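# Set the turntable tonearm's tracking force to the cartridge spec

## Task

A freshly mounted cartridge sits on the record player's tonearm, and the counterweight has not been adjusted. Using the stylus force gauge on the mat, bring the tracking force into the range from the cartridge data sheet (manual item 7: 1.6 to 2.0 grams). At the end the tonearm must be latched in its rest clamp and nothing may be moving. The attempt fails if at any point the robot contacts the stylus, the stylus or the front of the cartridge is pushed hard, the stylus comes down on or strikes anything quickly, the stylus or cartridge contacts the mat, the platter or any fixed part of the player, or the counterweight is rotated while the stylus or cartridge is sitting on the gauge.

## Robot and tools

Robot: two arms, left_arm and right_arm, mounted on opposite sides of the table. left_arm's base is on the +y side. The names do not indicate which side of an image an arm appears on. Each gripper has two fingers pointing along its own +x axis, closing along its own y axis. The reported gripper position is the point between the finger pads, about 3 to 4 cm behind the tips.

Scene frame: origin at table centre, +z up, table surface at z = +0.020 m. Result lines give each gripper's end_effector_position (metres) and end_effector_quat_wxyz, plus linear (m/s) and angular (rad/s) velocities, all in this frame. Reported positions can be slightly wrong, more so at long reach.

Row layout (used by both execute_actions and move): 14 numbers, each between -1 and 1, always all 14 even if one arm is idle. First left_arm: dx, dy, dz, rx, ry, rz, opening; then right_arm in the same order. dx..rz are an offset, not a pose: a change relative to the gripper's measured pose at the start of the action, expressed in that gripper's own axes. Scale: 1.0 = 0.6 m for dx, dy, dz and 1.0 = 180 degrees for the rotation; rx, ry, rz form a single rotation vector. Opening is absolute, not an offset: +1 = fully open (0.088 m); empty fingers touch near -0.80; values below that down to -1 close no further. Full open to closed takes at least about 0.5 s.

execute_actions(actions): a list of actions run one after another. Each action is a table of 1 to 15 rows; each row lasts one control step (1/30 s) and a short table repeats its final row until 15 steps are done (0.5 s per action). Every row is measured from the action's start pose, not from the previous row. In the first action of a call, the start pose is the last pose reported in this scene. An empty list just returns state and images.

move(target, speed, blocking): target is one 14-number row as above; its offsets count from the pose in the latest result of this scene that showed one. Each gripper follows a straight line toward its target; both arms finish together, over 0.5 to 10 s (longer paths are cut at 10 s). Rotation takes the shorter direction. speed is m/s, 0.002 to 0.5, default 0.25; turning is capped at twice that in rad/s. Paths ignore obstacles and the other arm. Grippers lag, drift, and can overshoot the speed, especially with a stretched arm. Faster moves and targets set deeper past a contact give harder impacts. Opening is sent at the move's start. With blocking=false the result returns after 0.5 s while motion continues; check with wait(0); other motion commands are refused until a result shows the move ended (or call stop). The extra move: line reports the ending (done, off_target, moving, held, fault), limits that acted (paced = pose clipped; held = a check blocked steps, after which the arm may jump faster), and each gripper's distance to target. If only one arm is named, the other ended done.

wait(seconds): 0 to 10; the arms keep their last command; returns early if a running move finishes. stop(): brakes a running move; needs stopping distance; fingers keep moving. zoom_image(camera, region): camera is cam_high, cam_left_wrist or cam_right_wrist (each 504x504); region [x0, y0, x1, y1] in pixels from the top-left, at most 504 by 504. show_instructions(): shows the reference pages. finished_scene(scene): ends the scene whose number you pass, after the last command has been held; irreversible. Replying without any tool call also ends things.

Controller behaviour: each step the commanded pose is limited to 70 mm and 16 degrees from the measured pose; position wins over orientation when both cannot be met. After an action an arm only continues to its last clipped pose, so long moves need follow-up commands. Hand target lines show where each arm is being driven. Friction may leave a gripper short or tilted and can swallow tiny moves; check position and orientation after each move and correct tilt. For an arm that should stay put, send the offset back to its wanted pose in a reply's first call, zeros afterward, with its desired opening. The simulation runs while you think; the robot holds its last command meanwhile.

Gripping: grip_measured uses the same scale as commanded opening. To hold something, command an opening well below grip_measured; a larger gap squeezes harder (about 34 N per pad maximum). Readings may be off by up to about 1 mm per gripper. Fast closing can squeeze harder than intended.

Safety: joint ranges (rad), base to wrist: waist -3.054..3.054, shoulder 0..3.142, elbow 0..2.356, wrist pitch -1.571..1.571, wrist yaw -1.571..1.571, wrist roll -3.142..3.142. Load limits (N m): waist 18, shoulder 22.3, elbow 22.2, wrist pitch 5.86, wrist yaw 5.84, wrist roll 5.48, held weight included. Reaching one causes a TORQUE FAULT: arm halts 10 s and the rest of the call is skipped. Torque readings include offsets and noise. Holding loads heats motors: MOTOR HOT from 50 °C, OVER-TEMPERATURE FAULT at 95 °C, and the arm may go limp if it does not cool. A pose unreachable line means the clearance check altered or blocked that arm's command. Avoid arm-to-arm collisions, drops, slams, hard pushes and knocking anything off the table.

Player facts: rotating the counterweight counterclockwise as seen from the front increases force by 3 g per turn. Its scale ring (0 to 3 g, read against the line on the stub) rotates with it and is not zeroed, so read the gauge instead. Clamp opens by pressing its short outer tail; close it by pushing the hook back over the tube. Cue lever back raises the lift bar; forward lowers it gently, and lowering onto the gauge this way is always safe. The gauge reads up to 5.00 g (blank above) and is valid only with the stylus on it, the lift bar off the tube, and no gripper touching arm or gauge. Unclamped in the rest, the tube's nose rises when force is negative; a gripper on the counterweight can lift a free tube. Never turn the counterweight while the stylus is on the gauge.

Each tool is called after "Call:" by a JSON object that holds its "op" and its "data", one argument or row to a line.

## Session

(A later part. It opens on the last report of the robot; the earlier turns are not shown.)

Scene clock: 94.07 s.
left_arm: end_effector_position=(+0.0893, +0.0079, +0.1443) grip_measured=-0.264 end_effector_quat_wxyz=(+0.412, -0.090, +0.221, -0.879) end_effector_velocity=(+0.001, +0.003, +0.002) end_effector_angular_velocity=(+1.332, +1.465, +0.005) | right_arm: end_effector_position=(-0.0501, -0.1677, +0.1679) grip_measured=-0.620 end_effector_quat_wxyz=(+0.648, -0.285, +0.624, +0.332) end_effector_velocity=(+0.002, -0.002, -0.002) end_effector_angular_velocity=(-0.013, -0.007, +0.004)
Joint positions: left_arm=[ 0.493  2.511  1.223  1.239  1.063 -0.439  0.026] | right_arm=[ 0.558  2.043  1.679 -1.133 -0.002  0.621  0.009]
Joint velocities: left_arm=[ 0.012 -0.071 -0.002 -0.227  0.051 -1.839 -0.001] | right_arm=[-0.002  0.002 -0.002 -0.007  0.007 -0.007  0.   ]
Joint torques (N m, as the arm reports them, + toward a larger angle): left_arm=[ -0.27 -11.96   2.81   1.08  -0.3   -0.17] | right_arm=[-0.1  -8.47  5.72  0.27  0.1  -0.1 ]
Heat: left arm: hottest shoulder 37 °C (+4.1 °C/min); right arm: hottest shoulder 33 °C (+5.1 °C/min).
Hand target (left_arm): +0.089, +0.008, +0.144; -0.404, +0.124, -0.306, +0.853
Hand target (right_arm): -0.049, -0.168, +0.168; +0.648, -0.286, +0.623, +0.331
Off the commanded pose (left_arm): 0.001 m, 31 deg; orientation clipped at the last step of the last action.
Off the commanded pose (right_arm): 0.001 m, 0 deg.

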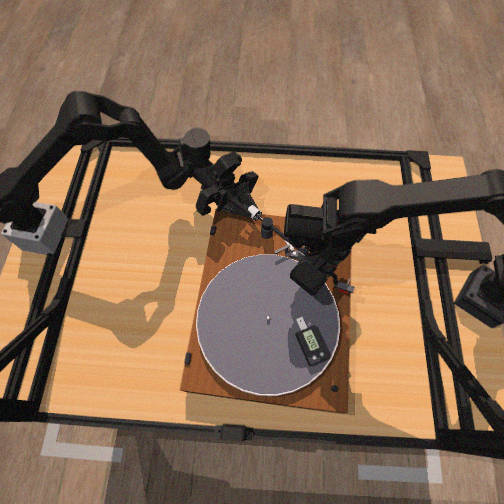

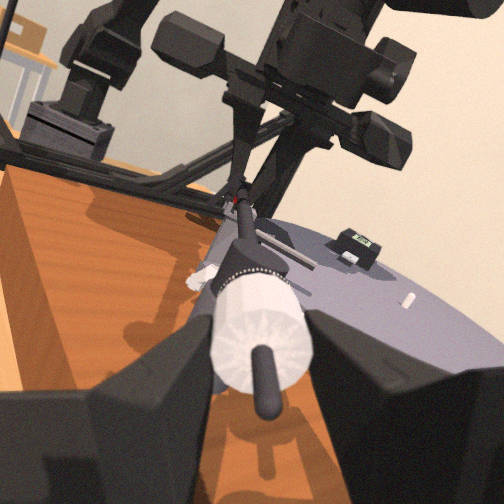

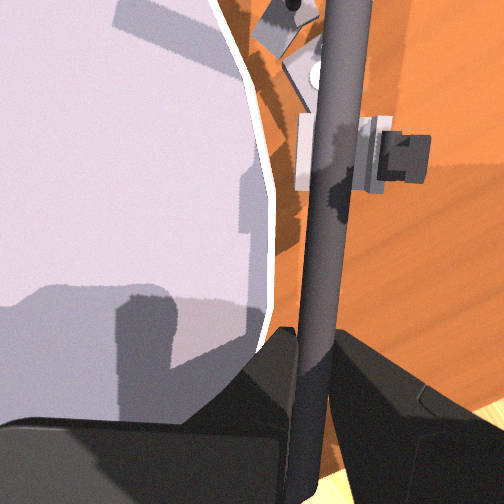

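Call:
{"op": "move", "data": {
  "target": [0,0,0,-0.18,-0.007,-0.004,-0.31, 0,-0.004,0,0,0,0,-0.65],
  "speed": 0.5
}}

Call:
{"op": "move", "data": {
  "target": [0,0,0,0.39,0,0,-0.1, 0,0,0,0,0,0,-0.65],
  "speed": 0.5
}}

Scene clock: 95.87 s.
left_arm: end_effector_position=(+0.0891, +0.0084, +0.1460) grip_measured=-0.266 end_effector_quat_wxyz=(+0.367, -0.210, +0.451, -0.786) end_effector_velocity=(+0.002, +0.000, -0.001) end_effector_angular_velocity=(+0.012, +0.016, +0.010) | right_arm: end_effector_position=(-0.0495, -0.1682, +0.1678) grip_measured=-0.620 end_effector_quat_wxyz=(+0.647, -0.285, +0.625, +0.331) end_effector_velocity=(-0.000, -0.005, -0.000) end_effector_angular_velocity=(-0.022, +0.007, +0.020)
Joint positions: left_arm=[ 0.493  2.526  1.223  1.3    1.06  -1.04   0.026] | right_arm=[ 0.557  2.043  1.679 -1.135 -0.003  0.62   0.009]
Joint velocities: left_arm=[ 0.002  0.002 -0.002  0.007 -0.007 -0.022 -0.   ] | right_arm=[-0.002 -0.002 -0.002 -0.022 -0.007 -0.022 -0.   ]
Joint torques (N m, as the arm reports them, + toward a larger angle): left_arm=[ -0.07 -10.6    3.37   2.25  -0.12  -0.18] | right_arm=[-0.31 -9.    4.84  0.83  0.03 -0.18]
Heat: left arm: hottest shoulder 38 °C (+5.0 °C/min); right arm: hottest shoulder 33 °C (+5.0 °C/min).
Hand target (left_arm): +0.089, +0.008, +0.144; -0.367, +0.212, -0.453, +0.784
Hand target (right_arm): -0.048, -0.169, +0.168; +0.648, -0.285, +0.624, +0.332
Off the commanded pose (left_arm): 0.002 m, 0 deg.
Off the commanded pose (right_arm): 0.002 m, 0 deg.
move: done

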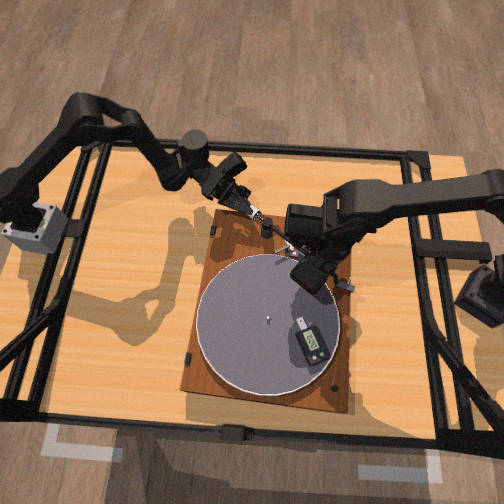

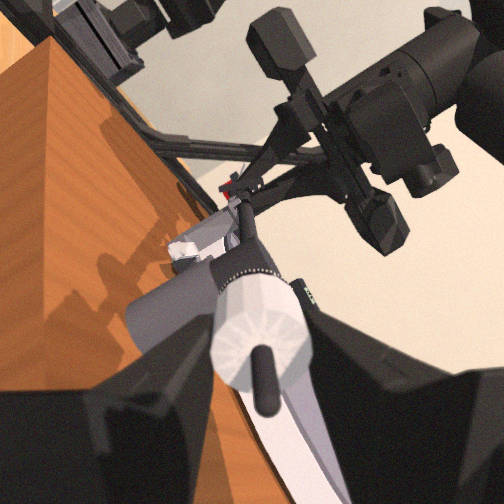

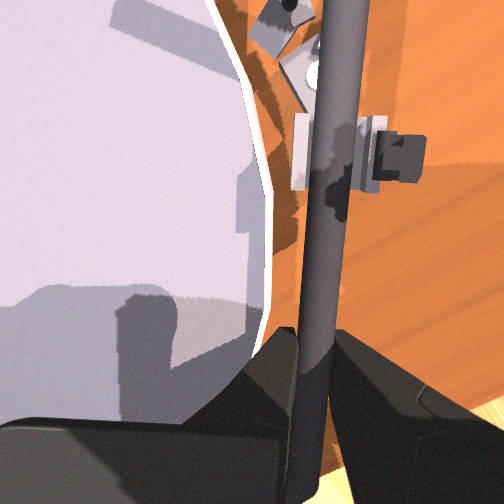

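Scene clock: 97.67 s.
left_arm: end_effector_position=(+0.0891, +0.0084, +0.1463) grip_measured=-0.100 end_effector_quat_wxyz=(+0.422, +0.038, -0.081, -0.902) end_effector_velocity=(-0.001, -0.000, -0.003) end_effector_angular_velocity=(+0.016, +0.002, +0.005) | right_arm: end_effector_position=(-0.0494, -0.1682, +0.1678) grip_measured=-0.620 end_effector_quat_wxyz=(+0.647, -0.285, +0.625, +0.331) end_effector_velocity=(-0.000, -0.003, -0.003) end_effector_angular_velocity=(-0.017, +0.007, +0.020)
Joint positions: left_arm=[0.493 2.526 1.223 1.304 1.06  0.179 0.034] | right_arm=[ 0.556  2.043  1.679 -1.135 -0.003  0.62   0.009]
Joint velocities: left_arm=[-0.002 -0.002 -0.002 -0.022 -0.007  0.007 -0.   ] | right_arm=[-0.002  0.002 -0.007 -0.007 -0.007 -0.022 -0.   ]
Joint torques (N m, as the arm reports them, + toward a larger angle): left_arm=[  0.01 -11.48   3.04   1.51   0.03   0.16] | right_arm=[-0.01 -8.48  5.72  0.38  0.02 -0.02]
Heat: left arm: hottest shoulder 38 °C (+5.0 °C/min); right arm: hottest shoulder 33 °C (+5.0 °C/min).
Hand target (left_arm): +0.089, +0.008, +0.146; -0.421, -0.039, +0.083, +0.902
Hand target (right_arm): -0.049, -0.168, +0.168; +0.647, -0.285, +0.625, +0.331
Off the commanded pose (left_arm): 0.000 m, 0 deg.
Off the commanded pose (right_arm): 0.000 m, 0 deg.
move: done

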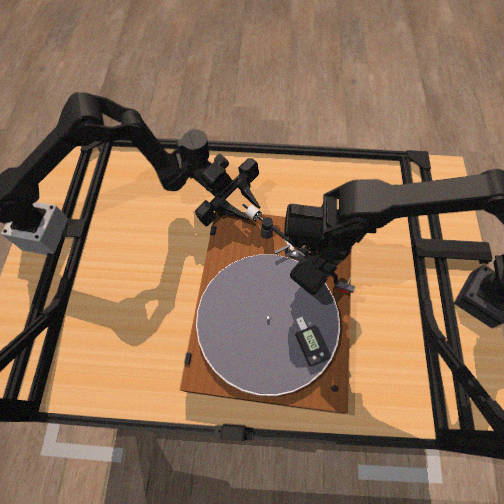

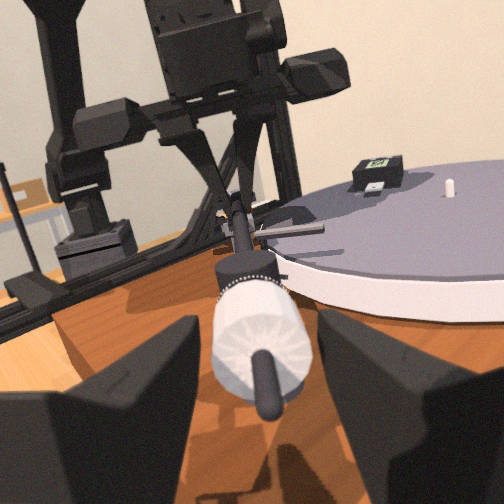

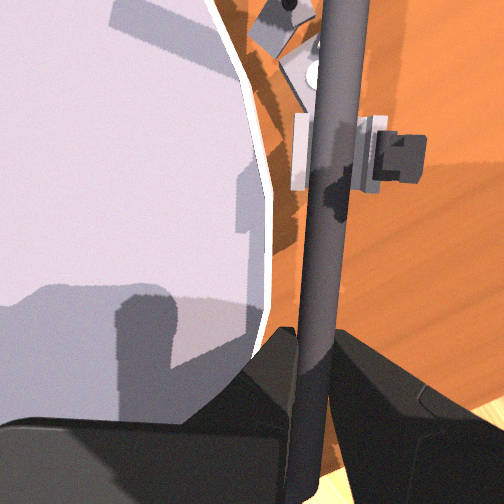

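Call:
{"op": "move", "data": {
  "target": [0,0,0,-0.41,0,0,-0.31, 0,0,0,0,0,0,-0.65],
  "speed": 0.5
}}

Call:
{"op": "move", "data": {
  "target": [0,0,0,0.41,0,0,-0.1, 0,0,0,0,0,0,-0.65],
  "speed": 0.5
}}

Call:
{"op": "move", "data": {
  "target": [0,0,0,-0.41,0,0,-0.31, 0,0,0,0,0,0,-0.65],
  "speed": 0.5
}}

Call:
{"op": "move", "data": {
  "target": [0,0,0,0.41,0,0,-0.1, 0,0,0,0,0,0,-0.65],
  "speed": 0.5
}}

Scene clock: 100.97 s.
left_arm: end_effector_position=(+0.0909, +0.0084, +0.1473) grip_measured=-0.264 end_effector_quat_wxyz=(+0.362, -0.222, +0.475, -0.771) end_effector_velocity=(-0.003, -0.001, -0.001) end_effector_angular_velocity=(+0.030, +0.031, +0.000) | right_arm: end_effector_position=(-0.0491, -0.1683, +0.1680) grip_measured=-0.620 end_effector_quat_wxyz=(+0.648, -0.285, +0.624, +0.330) end_effector_velocity=(-0.000, -0.002, +0.000) end_effector_angular_velocity=(-0.007, +0.006, +0.020)
Joint positions: left_arm=[ 0.496  2.522  1.223  1.295  1.061 -1.101  0.026] | right_arm=[ 0.556  2.042  1.679 -1.135 -0.001  0.62   0.009]
Joint velocities: left_arm=[-0.007 -0.002 -0.002 -0.007 -0.007 -0.037 -0.   ] | right_arm=[-0.002 -0.002 -0.002 -0.007 -0.007 -0.022 -0.   ]
Joint torques (N m, as the arm reports them, + toward a larger angle): left_arm=[ -0.28 -11.05   3.08   2.34  -0.01  -0.18] | right_arm=[ 0.02 -8.48  5.7   0.44 -0.01 -0.02]
Heat: left arm: hottest shoulder 38 °C (+5.0 °C/min); right arm: hottest shoulder 33 °C (+4.0 °C/min).
Hand target (left_arm): +0.089, +0.008, +0.146; -0.360, +0.223, -0.477, +0.770
Hand target (right_arm): -0.049, -0.168, +0.168; +0.648, -0.285, +0.624, +0.331
Off the commanded pose (left_arm): 0.002 m, 0 deg.
Off the commanded pose (right_arm): 0.000 m, 0 deg.
move: done

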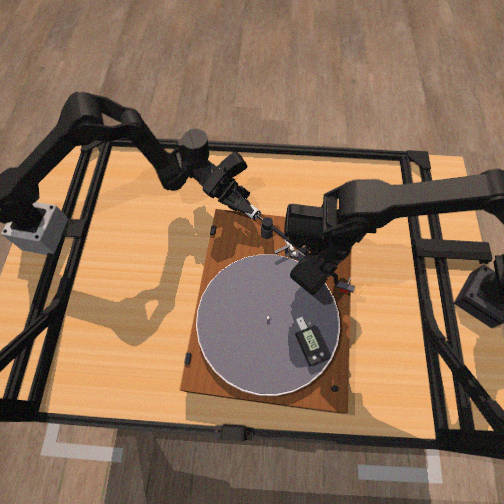

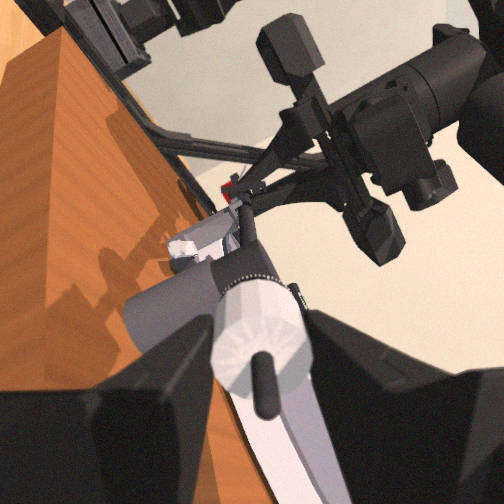

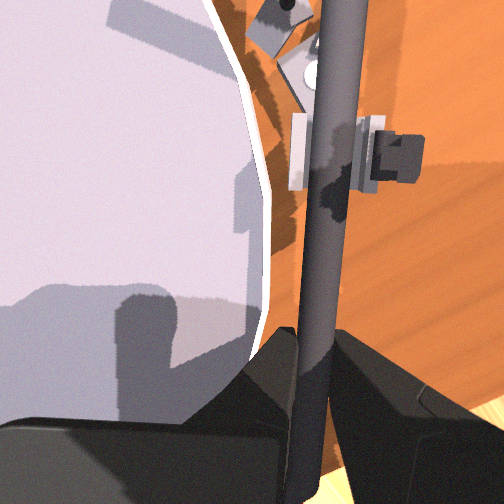

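Scene clock: 102.83 s.
left_arm: end_effector_position=(+0.0909, +0.0084, +0.1476) grip_measured=-0.100 end_effector_quat_wxyz=(+0.423, +0.038, -0.081, -0.902) end_effector_velocity=(-0.001, -0.000, -0.003) end_effector_angular_velocity=(+0.007, -0.001, +0.005) | right_arm: end_effector_position=(-0.0491, -0.1683, +0.1680) grip_measured=-0.620 end_effector_quat_wxyz=(+0.648, -0.285, +0.624, +0.330) end_effector_velocity=(-0.000, -0.002, +0.000) end_effector_angular_velocity=(-0.007, +0.006, +0.020)
Joint positions: left_arm=[0.496 2.522 1.223 1.298 1.06  0.18  0.034] | right_arm=[ 0.556  2.042  1.679 -1.135 -0.001  0.62   0.009]
Joint velocities: left_arm=[-0.002  0.002 -0.002 -0.007 -0.007  0.007 -0.   ] | right_arm=[-0.002 -0.002 -0.002 -0.007 -0.007 -0.022  0.   ]
Joint torques (N m, as the arm reports them, + toward a larger angle): left_arm=[  0.03 -11.47   3.04   1.55   0.01   0.11] | right_arm=[-0.03 -8.47  5.71  0.39  0.03 -0.02]
Heat: left arm: hottest shoulder 38 °C (+4.0 °C/min); right arm: hottest shoulder 33 °C (+4.0 °C/min).
Hand target (left_arm): +0.091, +0.008, +0.147; -0.422, -0.040, +0.083, +0.902
Hand target (right_arm): -0.049, -0.168, +0.168; +0.648, -0.285, +0.624, +0.330
Off the commanded pose (left_arm): 0.000 m, 0 deg.
Off the commanded pose (right_arm): 0.000 m, 0 deg.
move: done

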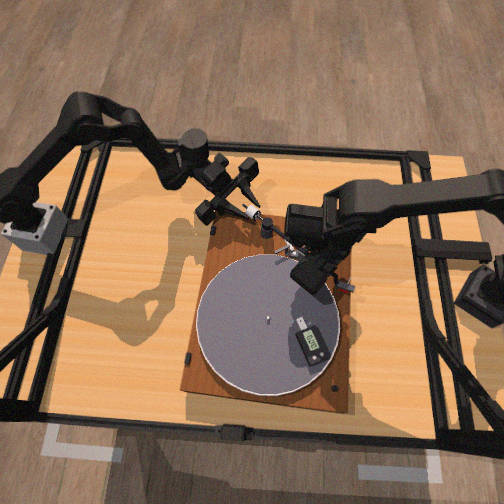

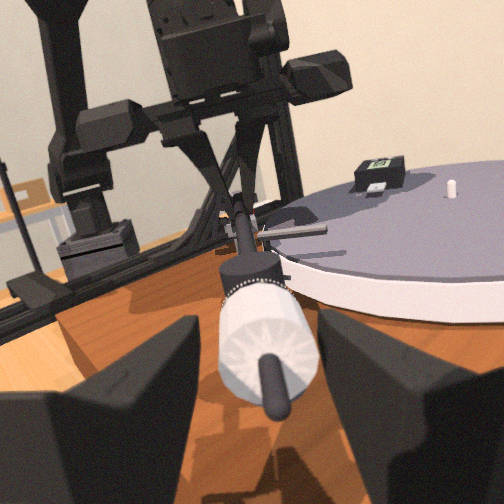

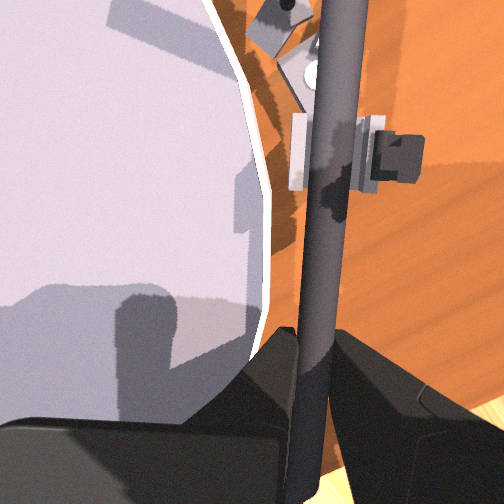

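Scene clock: 104.70 s.
left_arm: end_effector_position=(+0.0919, +0.0085, +0.1477) grip_measured=-0.266 end_effector_quat_wxyz=(+0.362, -0.221, +0.476, -0.770) end_effector_velocity=(+0.001, -0.002, -0.001) end_effector_angular_velocity=(+0.030, +0.031, +0.020) | right_arm: end_effector_position=(-0.0488, -0.1685, +0.1680) grip_measured=-0.620 end_effector_quat_wxyz=(+0.648, -0.285, +0.624, +0.330) end_effector_velocity=(+0.006, -0.001, +0.001) end_effector_angular_velocity=(-0.004, -0.023, +0.013)
Joint positions: left_arm=[ 0.499  2.519  1.223  1.289  1.063 -1.099  0.026] | right_arm=[ 0.556  2.042  1.679 -1.136 -0.001  0.62   0.009]
Joint velocities: left_arm=[-0.002 -0.002 -0.002 -0.007 -0.022 -0.037 -0.   ] | right_arm=[-0.007 -0.002  0.002 -0.007  0.022 -0.022 -0.   ]
Joint torques (N m, as the arm reports them, + toward a larger angle): left_arm=[ -0.15 -11.23   3.09   2.38  -0.04  -0.18] | right_arm=[ 0.02 -8.47  5.71  0.46  0.   -0.02]
Heat: left arm: hottest shoulder 39 °C (+5.0 °C/min); right arm: hottest shoulder 33 °C (+4.0 °C/min).
Hand target (left_arm): +0.091, +0.008, +0.148; -0.361, +0.223, -0.477, +0.770
Hand target (right_arm): -0.049, -0.168, +0.168; +0.648, -0.285, +0.624, +0.330
Off the commanded pose (left_arm): 0.001 m, 0 deg.
Off the commanded pose (right_arm): 0.000 m, 0 deg.
move: done

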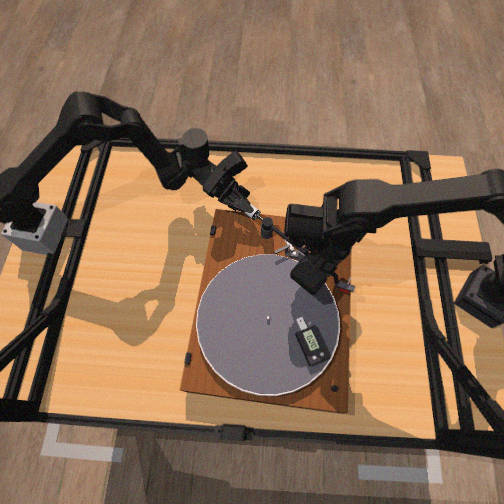

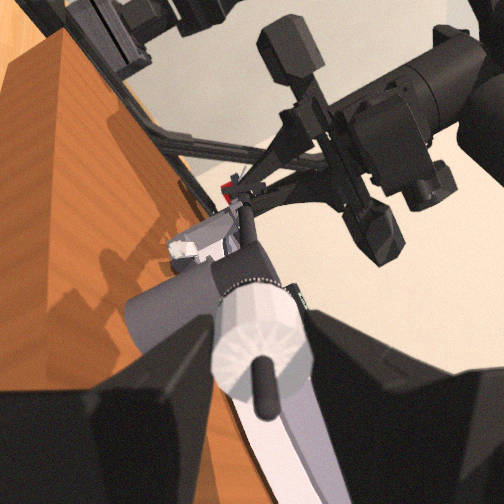

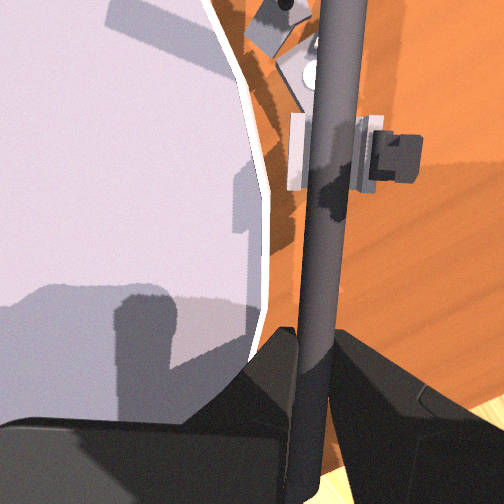

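Scene clock: 106.57 s.
left_arm: end_effector_position=(+0.0919, +0.0085, +0.1482) grip_measured=-0.100 end_effector_quat_wxyz=(+0.423, +0.039, -0.081, -0.902) end_effector_velocity=(+0.002, -0.000, -0.003) end_effector_angular_velocity=(+0.016, +0.002, +0.010) | right_arm: end_effector_position=(-0.0490, -0.1685, +0.1680) grip_measured=-0.620 end_effector_quat_wxyz=(+0.648, -0.285, +0.624, +0.330) end_effector_velocity=(-0.002, -0.002, +0.000) end_effector_angular_velocity=(-0.006, +0.022, +0.006)
Joint positions: left_arm=[0.499 2.519 1.223 1.293 1.062 0.182 0.034] | right_arm=[ 0.556  2.042  1.679 -1.136 -0.001  0.62   0.009]
Joint velocities: left_arm=[ 0.002 -0.002 -0.002 -0.022 -0.007  0.007 -0.   ] | right_arm=[-0.002 -0.002 -0.002 -0.007 -0.022 -0.007  0.   ]
Joint torques (N m, as the arm reports them, + toward a larger angle): left_arm=[  0.05 -11.44   3.08   1.56   0.03   0.11] | right_arm=[-0.03 -8.48  5.7   0.39  0.03 -0.03]
Heat: left arm: hottest shoulder 39 °C (+5.0 °C/min); right arm: hottest shoulder 33 °C (+3.0 °C/min).
Hand target (left_arm): +0.092, +0.008, +0.148; -0.423, -0.040, +0.082, +0.902
Hand target (right_arm): -0.049, -0.168, +0.168; +0.648, -0.285, +0.624, +0.330
Off the commanded pose (left_arm): 0.000 m, 0 deg.
Off the commanded pose (right_arm): 0.000 m, 0 deg.
move: done

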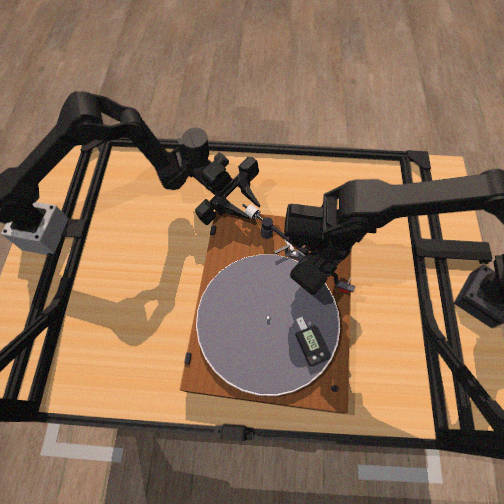

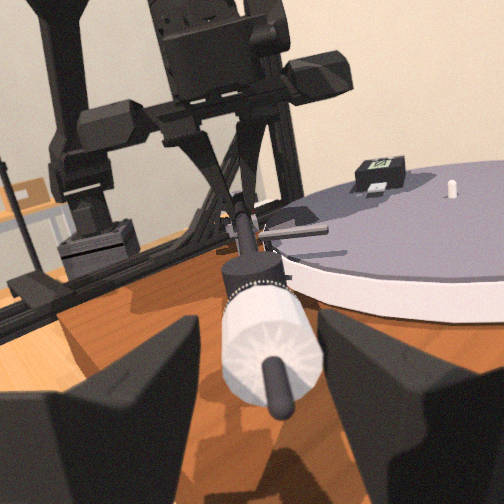

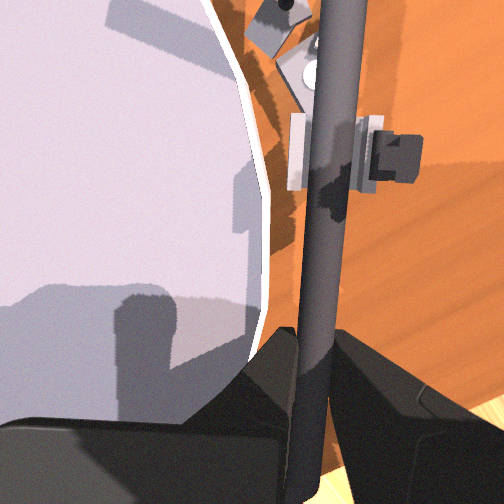

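Call:
{"op": "move", "data": {
  "target": [0,-0.008,-0.012,0,0,0,-0.05, 0,0,0,0,0,0,-0.65],
  "speed": 0.05
}}

Call:
{"op": "move", "data": {
  "target": [-0.002,0,-0.004,-0.41,0,0,-0.31, 0,0,0,0,0,0,-0.65],
  "speed": 0.5
}}

Call:
{"op": "move", "data": {
  "target": [0,0,-0.004,0.41,0,0,-0.08, 0,0,0,0,0,0,-0.65],
  "speed": 0.5
}}

Scene clock: 107.93 s.
left_arm: end_effector_position=(+0.0911, +0.0089, +0.1480) grip_measured=-0.050 end_effector_quat_wxyz=(+0.422, +0.039, -0.090, -0.901) end_effector_velocity=(+0.001, -0.002, -0.000) end_effector_angular_velocity=(+0.021, +0.020, +0.019) | right_arm: end_effector_position=(-0.0490, -0.1685, +0.1680) grip_measured=-0.620 end_effector_quat_wxyz=(+0.648, -0.285, +0.624, +0.330) end_effector_velocity=(+0.002, -0.003, -0.001) end_effector_angular_velocity=(-0.012, +0.007, +0.001)
Joint positions: left_arm=[0.498 2.527 1.223 1.317 1.062 0.184 0.037] | right_arm=[ 0.556  2.042  1.679 -1.136 -0.001  0.62   0.009]
Joint velocities: left_arm=[-0.002 -0.002 -0.002 -0.007 -0.022 -0.022  0.   ] | right_arm=[-0.007 -0.002 -0.007 -0.007 -0.007 -0.007 -0.   ]
Joint torques (N m, as the arm reports them, + toward a larger angle): left_arm=[-0.23 -9.84  2.3   1.9  -0.15 -0.06] | right_arm=[-0.02 -8.48  5.7   0.39  0.03 -0.03]
Heat: left arm: hottest shoulder 39 °C (+5.0 °C/min); right arm: hottest shoulder 33 °C (+3.0 °C/min).
Hand target (left_arm): +0.089, +0.011, +0.140; -0.423, -0.039, +0.081, +0.902
Hand target (right_arm): -0.049, -0.168, +0.168; +0.648, -0.285, +0.624, +0.330
Off the commanded pose (left_arm): 0.008 m, 1 deg.
Off the commanded pose (right_arm): 0.000 m, 0 deg.
move: done

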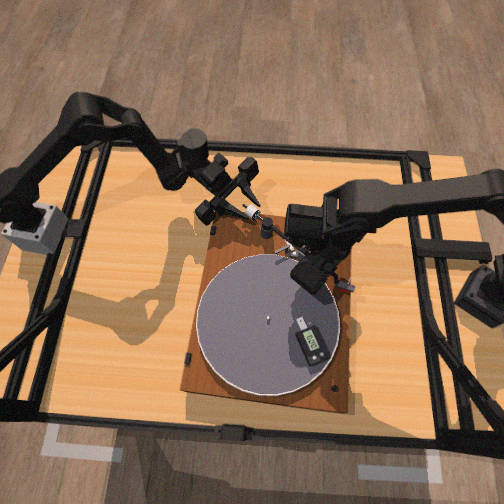

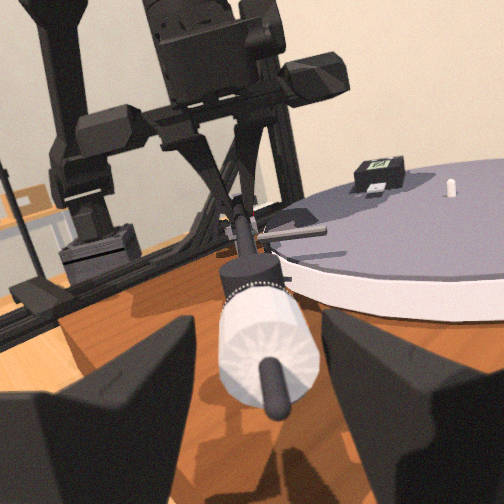

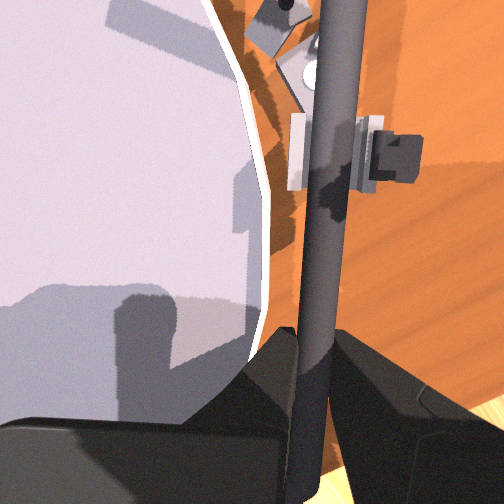

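Scene clock: 109.80 s.
left_arm: end_effector_position=(+0.0924, +0.0092, +0.1471) grip_measured=-0.271 end_effector_quat_wxyz=(+0.363, -0.222, +0.467, -0.775) end_effector_velocity=(+0.001, -0.002, -0.003) end_effector_angular_velocity=(+0.035, +0.033, +0.019) | right_arm: end_effector_position=(-0.0488, -0.1685, +0.1679) grip_measured=-0.620 end_effector_quat_wxyz=(+0.648, -0.286, +0.624, +0.330) end_effector_velocity=(+0.002, -0.007, -0.001) end_effector_angular_velocity=(-0.027, -0.006, +0.004)
Joint positions: left_arm=[ 0.5    2.528  1.223  1.315  1.063 -1.095  0.026] | right_arm=[ 0.556  2.042  1.679 -1.137  0.     0.62   0.009]
Joint velocities: left_arm=[-0.002  0.002 -0.002 -0.007 -0.022 -0.037 -0.   ] | right_arm=[-0.002 -0.002 -0.007 -0.022  0.007 -0.007 -0.   ]
Joint torques (N m, as the arm reports them, + toward a larger angle): left_arm=[  0.   -10.67   3.26   2.27   0.13  -0.14] | right_arm=[-0.02 -8.47  5.71  0.42  0.02 -0.02]
Heat: left arm: hottest shoulder 39 °C (+5.0 °C/min); right arm: hottest shoulder 33 °C (+3.0 °C/min).
Hand target (left_arm): +0.092, +0.010, +0.146; -0.361, +0.223, -0.469, +0.775
Hand target (right_arm): -0.049, -0.168, +0.168; +0.648, -0.285, +0.624, +0.330
Off the commanded pose (left_arm): 0.002 m, 0 deg.
Off the commanded pose (right_arm): 0.000 m, 0 deg.
move: done

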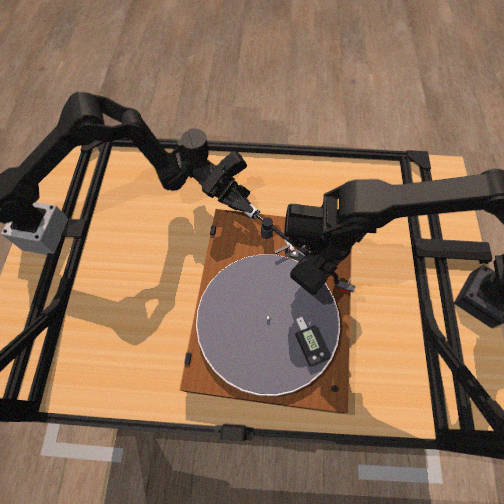

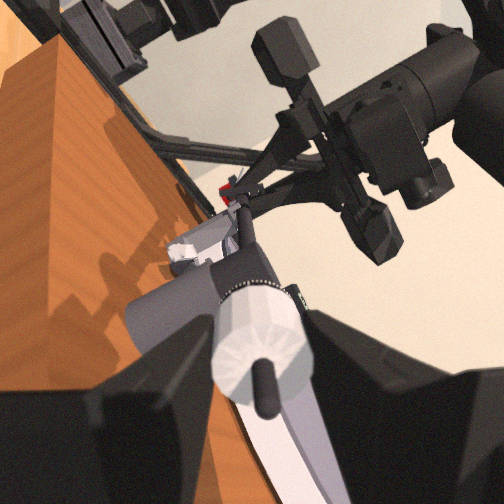

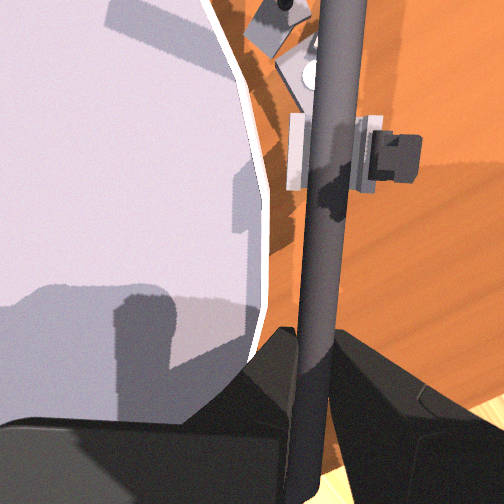

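Scene clock: 111.67 s.
left_arm: end_effector_position=(+0.0924, +0.0092, +0.1488) grip_measured=-0.080 end_effector_quat_wxyz=(+0.423, +0.039, -0.095, -0.900) end_effector_velocity=(+0.002, -0.000, -0.003) end_effector_angular_velocity=(+0.016, +0.002, +0.010) | right_arm: end_effector_position=(-0.0488, -0.1685, +0.1679) grip_measured=-0.620 end_effector_quat_wxyz=(+0.648, -0.286, +0.624, +0.330) end_effector_velocity=(-0.002, -0.003, -0.003) end_effector_angular_velocity=(-0.016, +0.022, +0.006)
Joint positions: left_arm=[0.5   2.528 1.223 1.327 1.063 0.186 0.035] | right_arm=[ 0.556  2.042  1.679 -1.137  0.     0.62   0.009]
Joint velocities: left_arm=[ 0.002 -0.002 -0.002 -0.022 -0.007  0.007 -0.   ] | right_arm=[-0.002  0.002 -0.007 -0.007 -0.022 -0.007 -0.   ]
Joint torques (N m, as the arm reports them, + toward a larger angle): left_arm=[ -0.2  -11.41   2.16   1.52  -0.09   0.13] | right_arm=[-0.01 -8.47  5.71  0.39  0.03 -0.02]
Heat: left arm: hottest shoulder 39 °C (+4.0 °C/min); right arm: hottest shoulder 33 °C (+2.0 °C/min).
Hand target (left_arm): +0.091, +0.011, +0.146; -0.423, -0.041, +0.092, +0.900
Hand target (right_arm): -0.049, -0.169, +0.168; +0.648, -0.286, +0.624, +0.330
Off the commanded pose (left_arm): 0.004 m, 0 deg.
Off the commanded pose (right_arm): 0.000 m, 0 deg.
move: done

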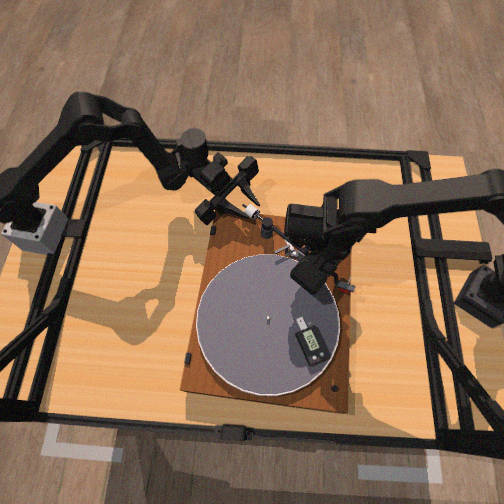

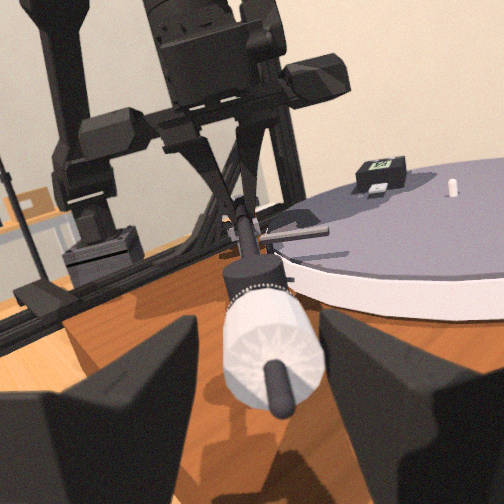

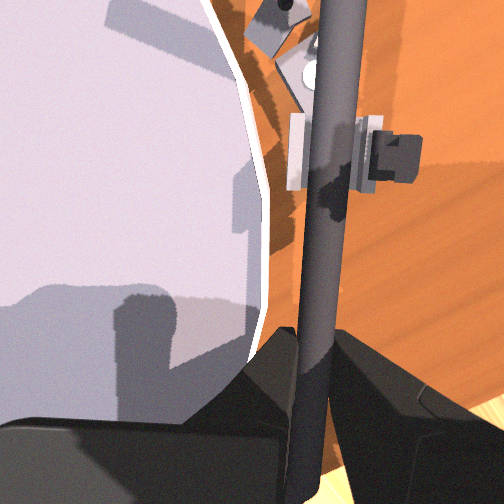

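Larger correction (about 2.9 g removed so far).

Call:
{"op": "move", "data": {
  "target": [0,-0.013,-0.018,0,0.004,0,-0.03, 0,0,0,0,0,0,-0.65],
  "speed": 0.05
}}

Scene clock: 112.93 s.
left_arm: end_effector_position=(+0.0900, +0.0105, +0.1445) grip_measured=-0.030 end_effector_quat_wxyz=(+0.423, +0.043, -0.099, -0.900) end_effector_velocity=(-0.000, -0.001, +0.002) end_effector_angular_velocity=(+0.007, +0.007, +0.005) | right_arm: end_effector_position=(-0.0488, -0.1685, +0.1679) grip_measured=-0.620 end_effector_quat_wxyz=(+0.648, -0.286, +0.624, +0.330) end_effector_velocity=(-0.002, +0.001, +0.000) end_effector_angular_velocity=(+0.009, +0.036, +0.003)
Joint positions: left_arm=[0.496 2.535 1.216 1.334 1.058 0.203 0.038] | right_arm=[ 0.556  2.042  1.679 -1.137  0.     0.62   0.009]
Joint velocities: left_arm=[-0.002 -0.007 -0.002 -0.007 -0.007 -0.007  0.   ] | right_arm=[-0.007 -0.002 -0.002  0.007 -0.037 -0.007 -0.   ]
Joint torques (N m, as the arm reports them, + toward a larger angle): left_arm=[-0.2  -9.93  2.03  1.9  -0.19  0.14] | right_arm=[-0.02 -8.47  5.7   0.39  0.03 -0.02]
Heat: left arm: hottest shoulder 39 °C (+4.0 °C/min); right arm: hottest shoulder 33 °C (+2.0 °C/min).
Hand target (left_arm): +0.088, +0.013, +0.136; -0.424, -0.045, +0.092, +0.900
Hand target (right_arm): -0.049, -0.169, +0.168; +0.648, -0.286, +0.624, +0.330
Off the commanded pose (left_arm): 0.008 m, 1 deg.
Off the commanded pose (right_arm): 0.000 m, 0 deg.
move: done

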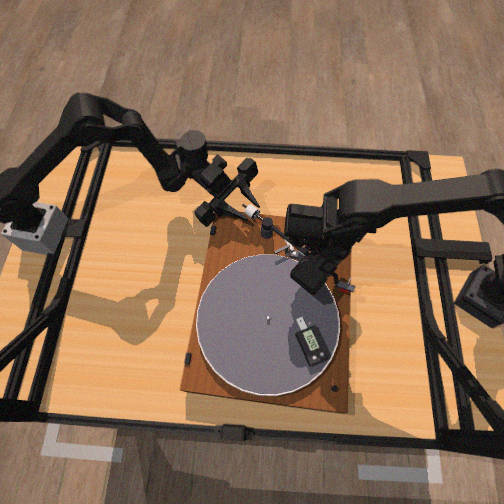

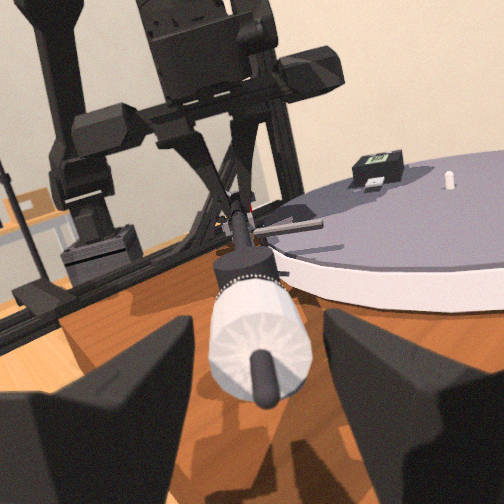

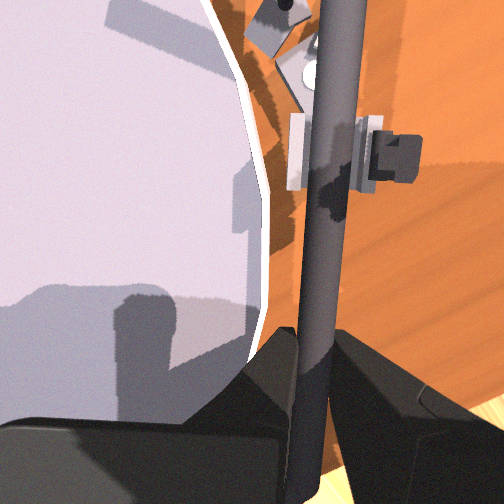

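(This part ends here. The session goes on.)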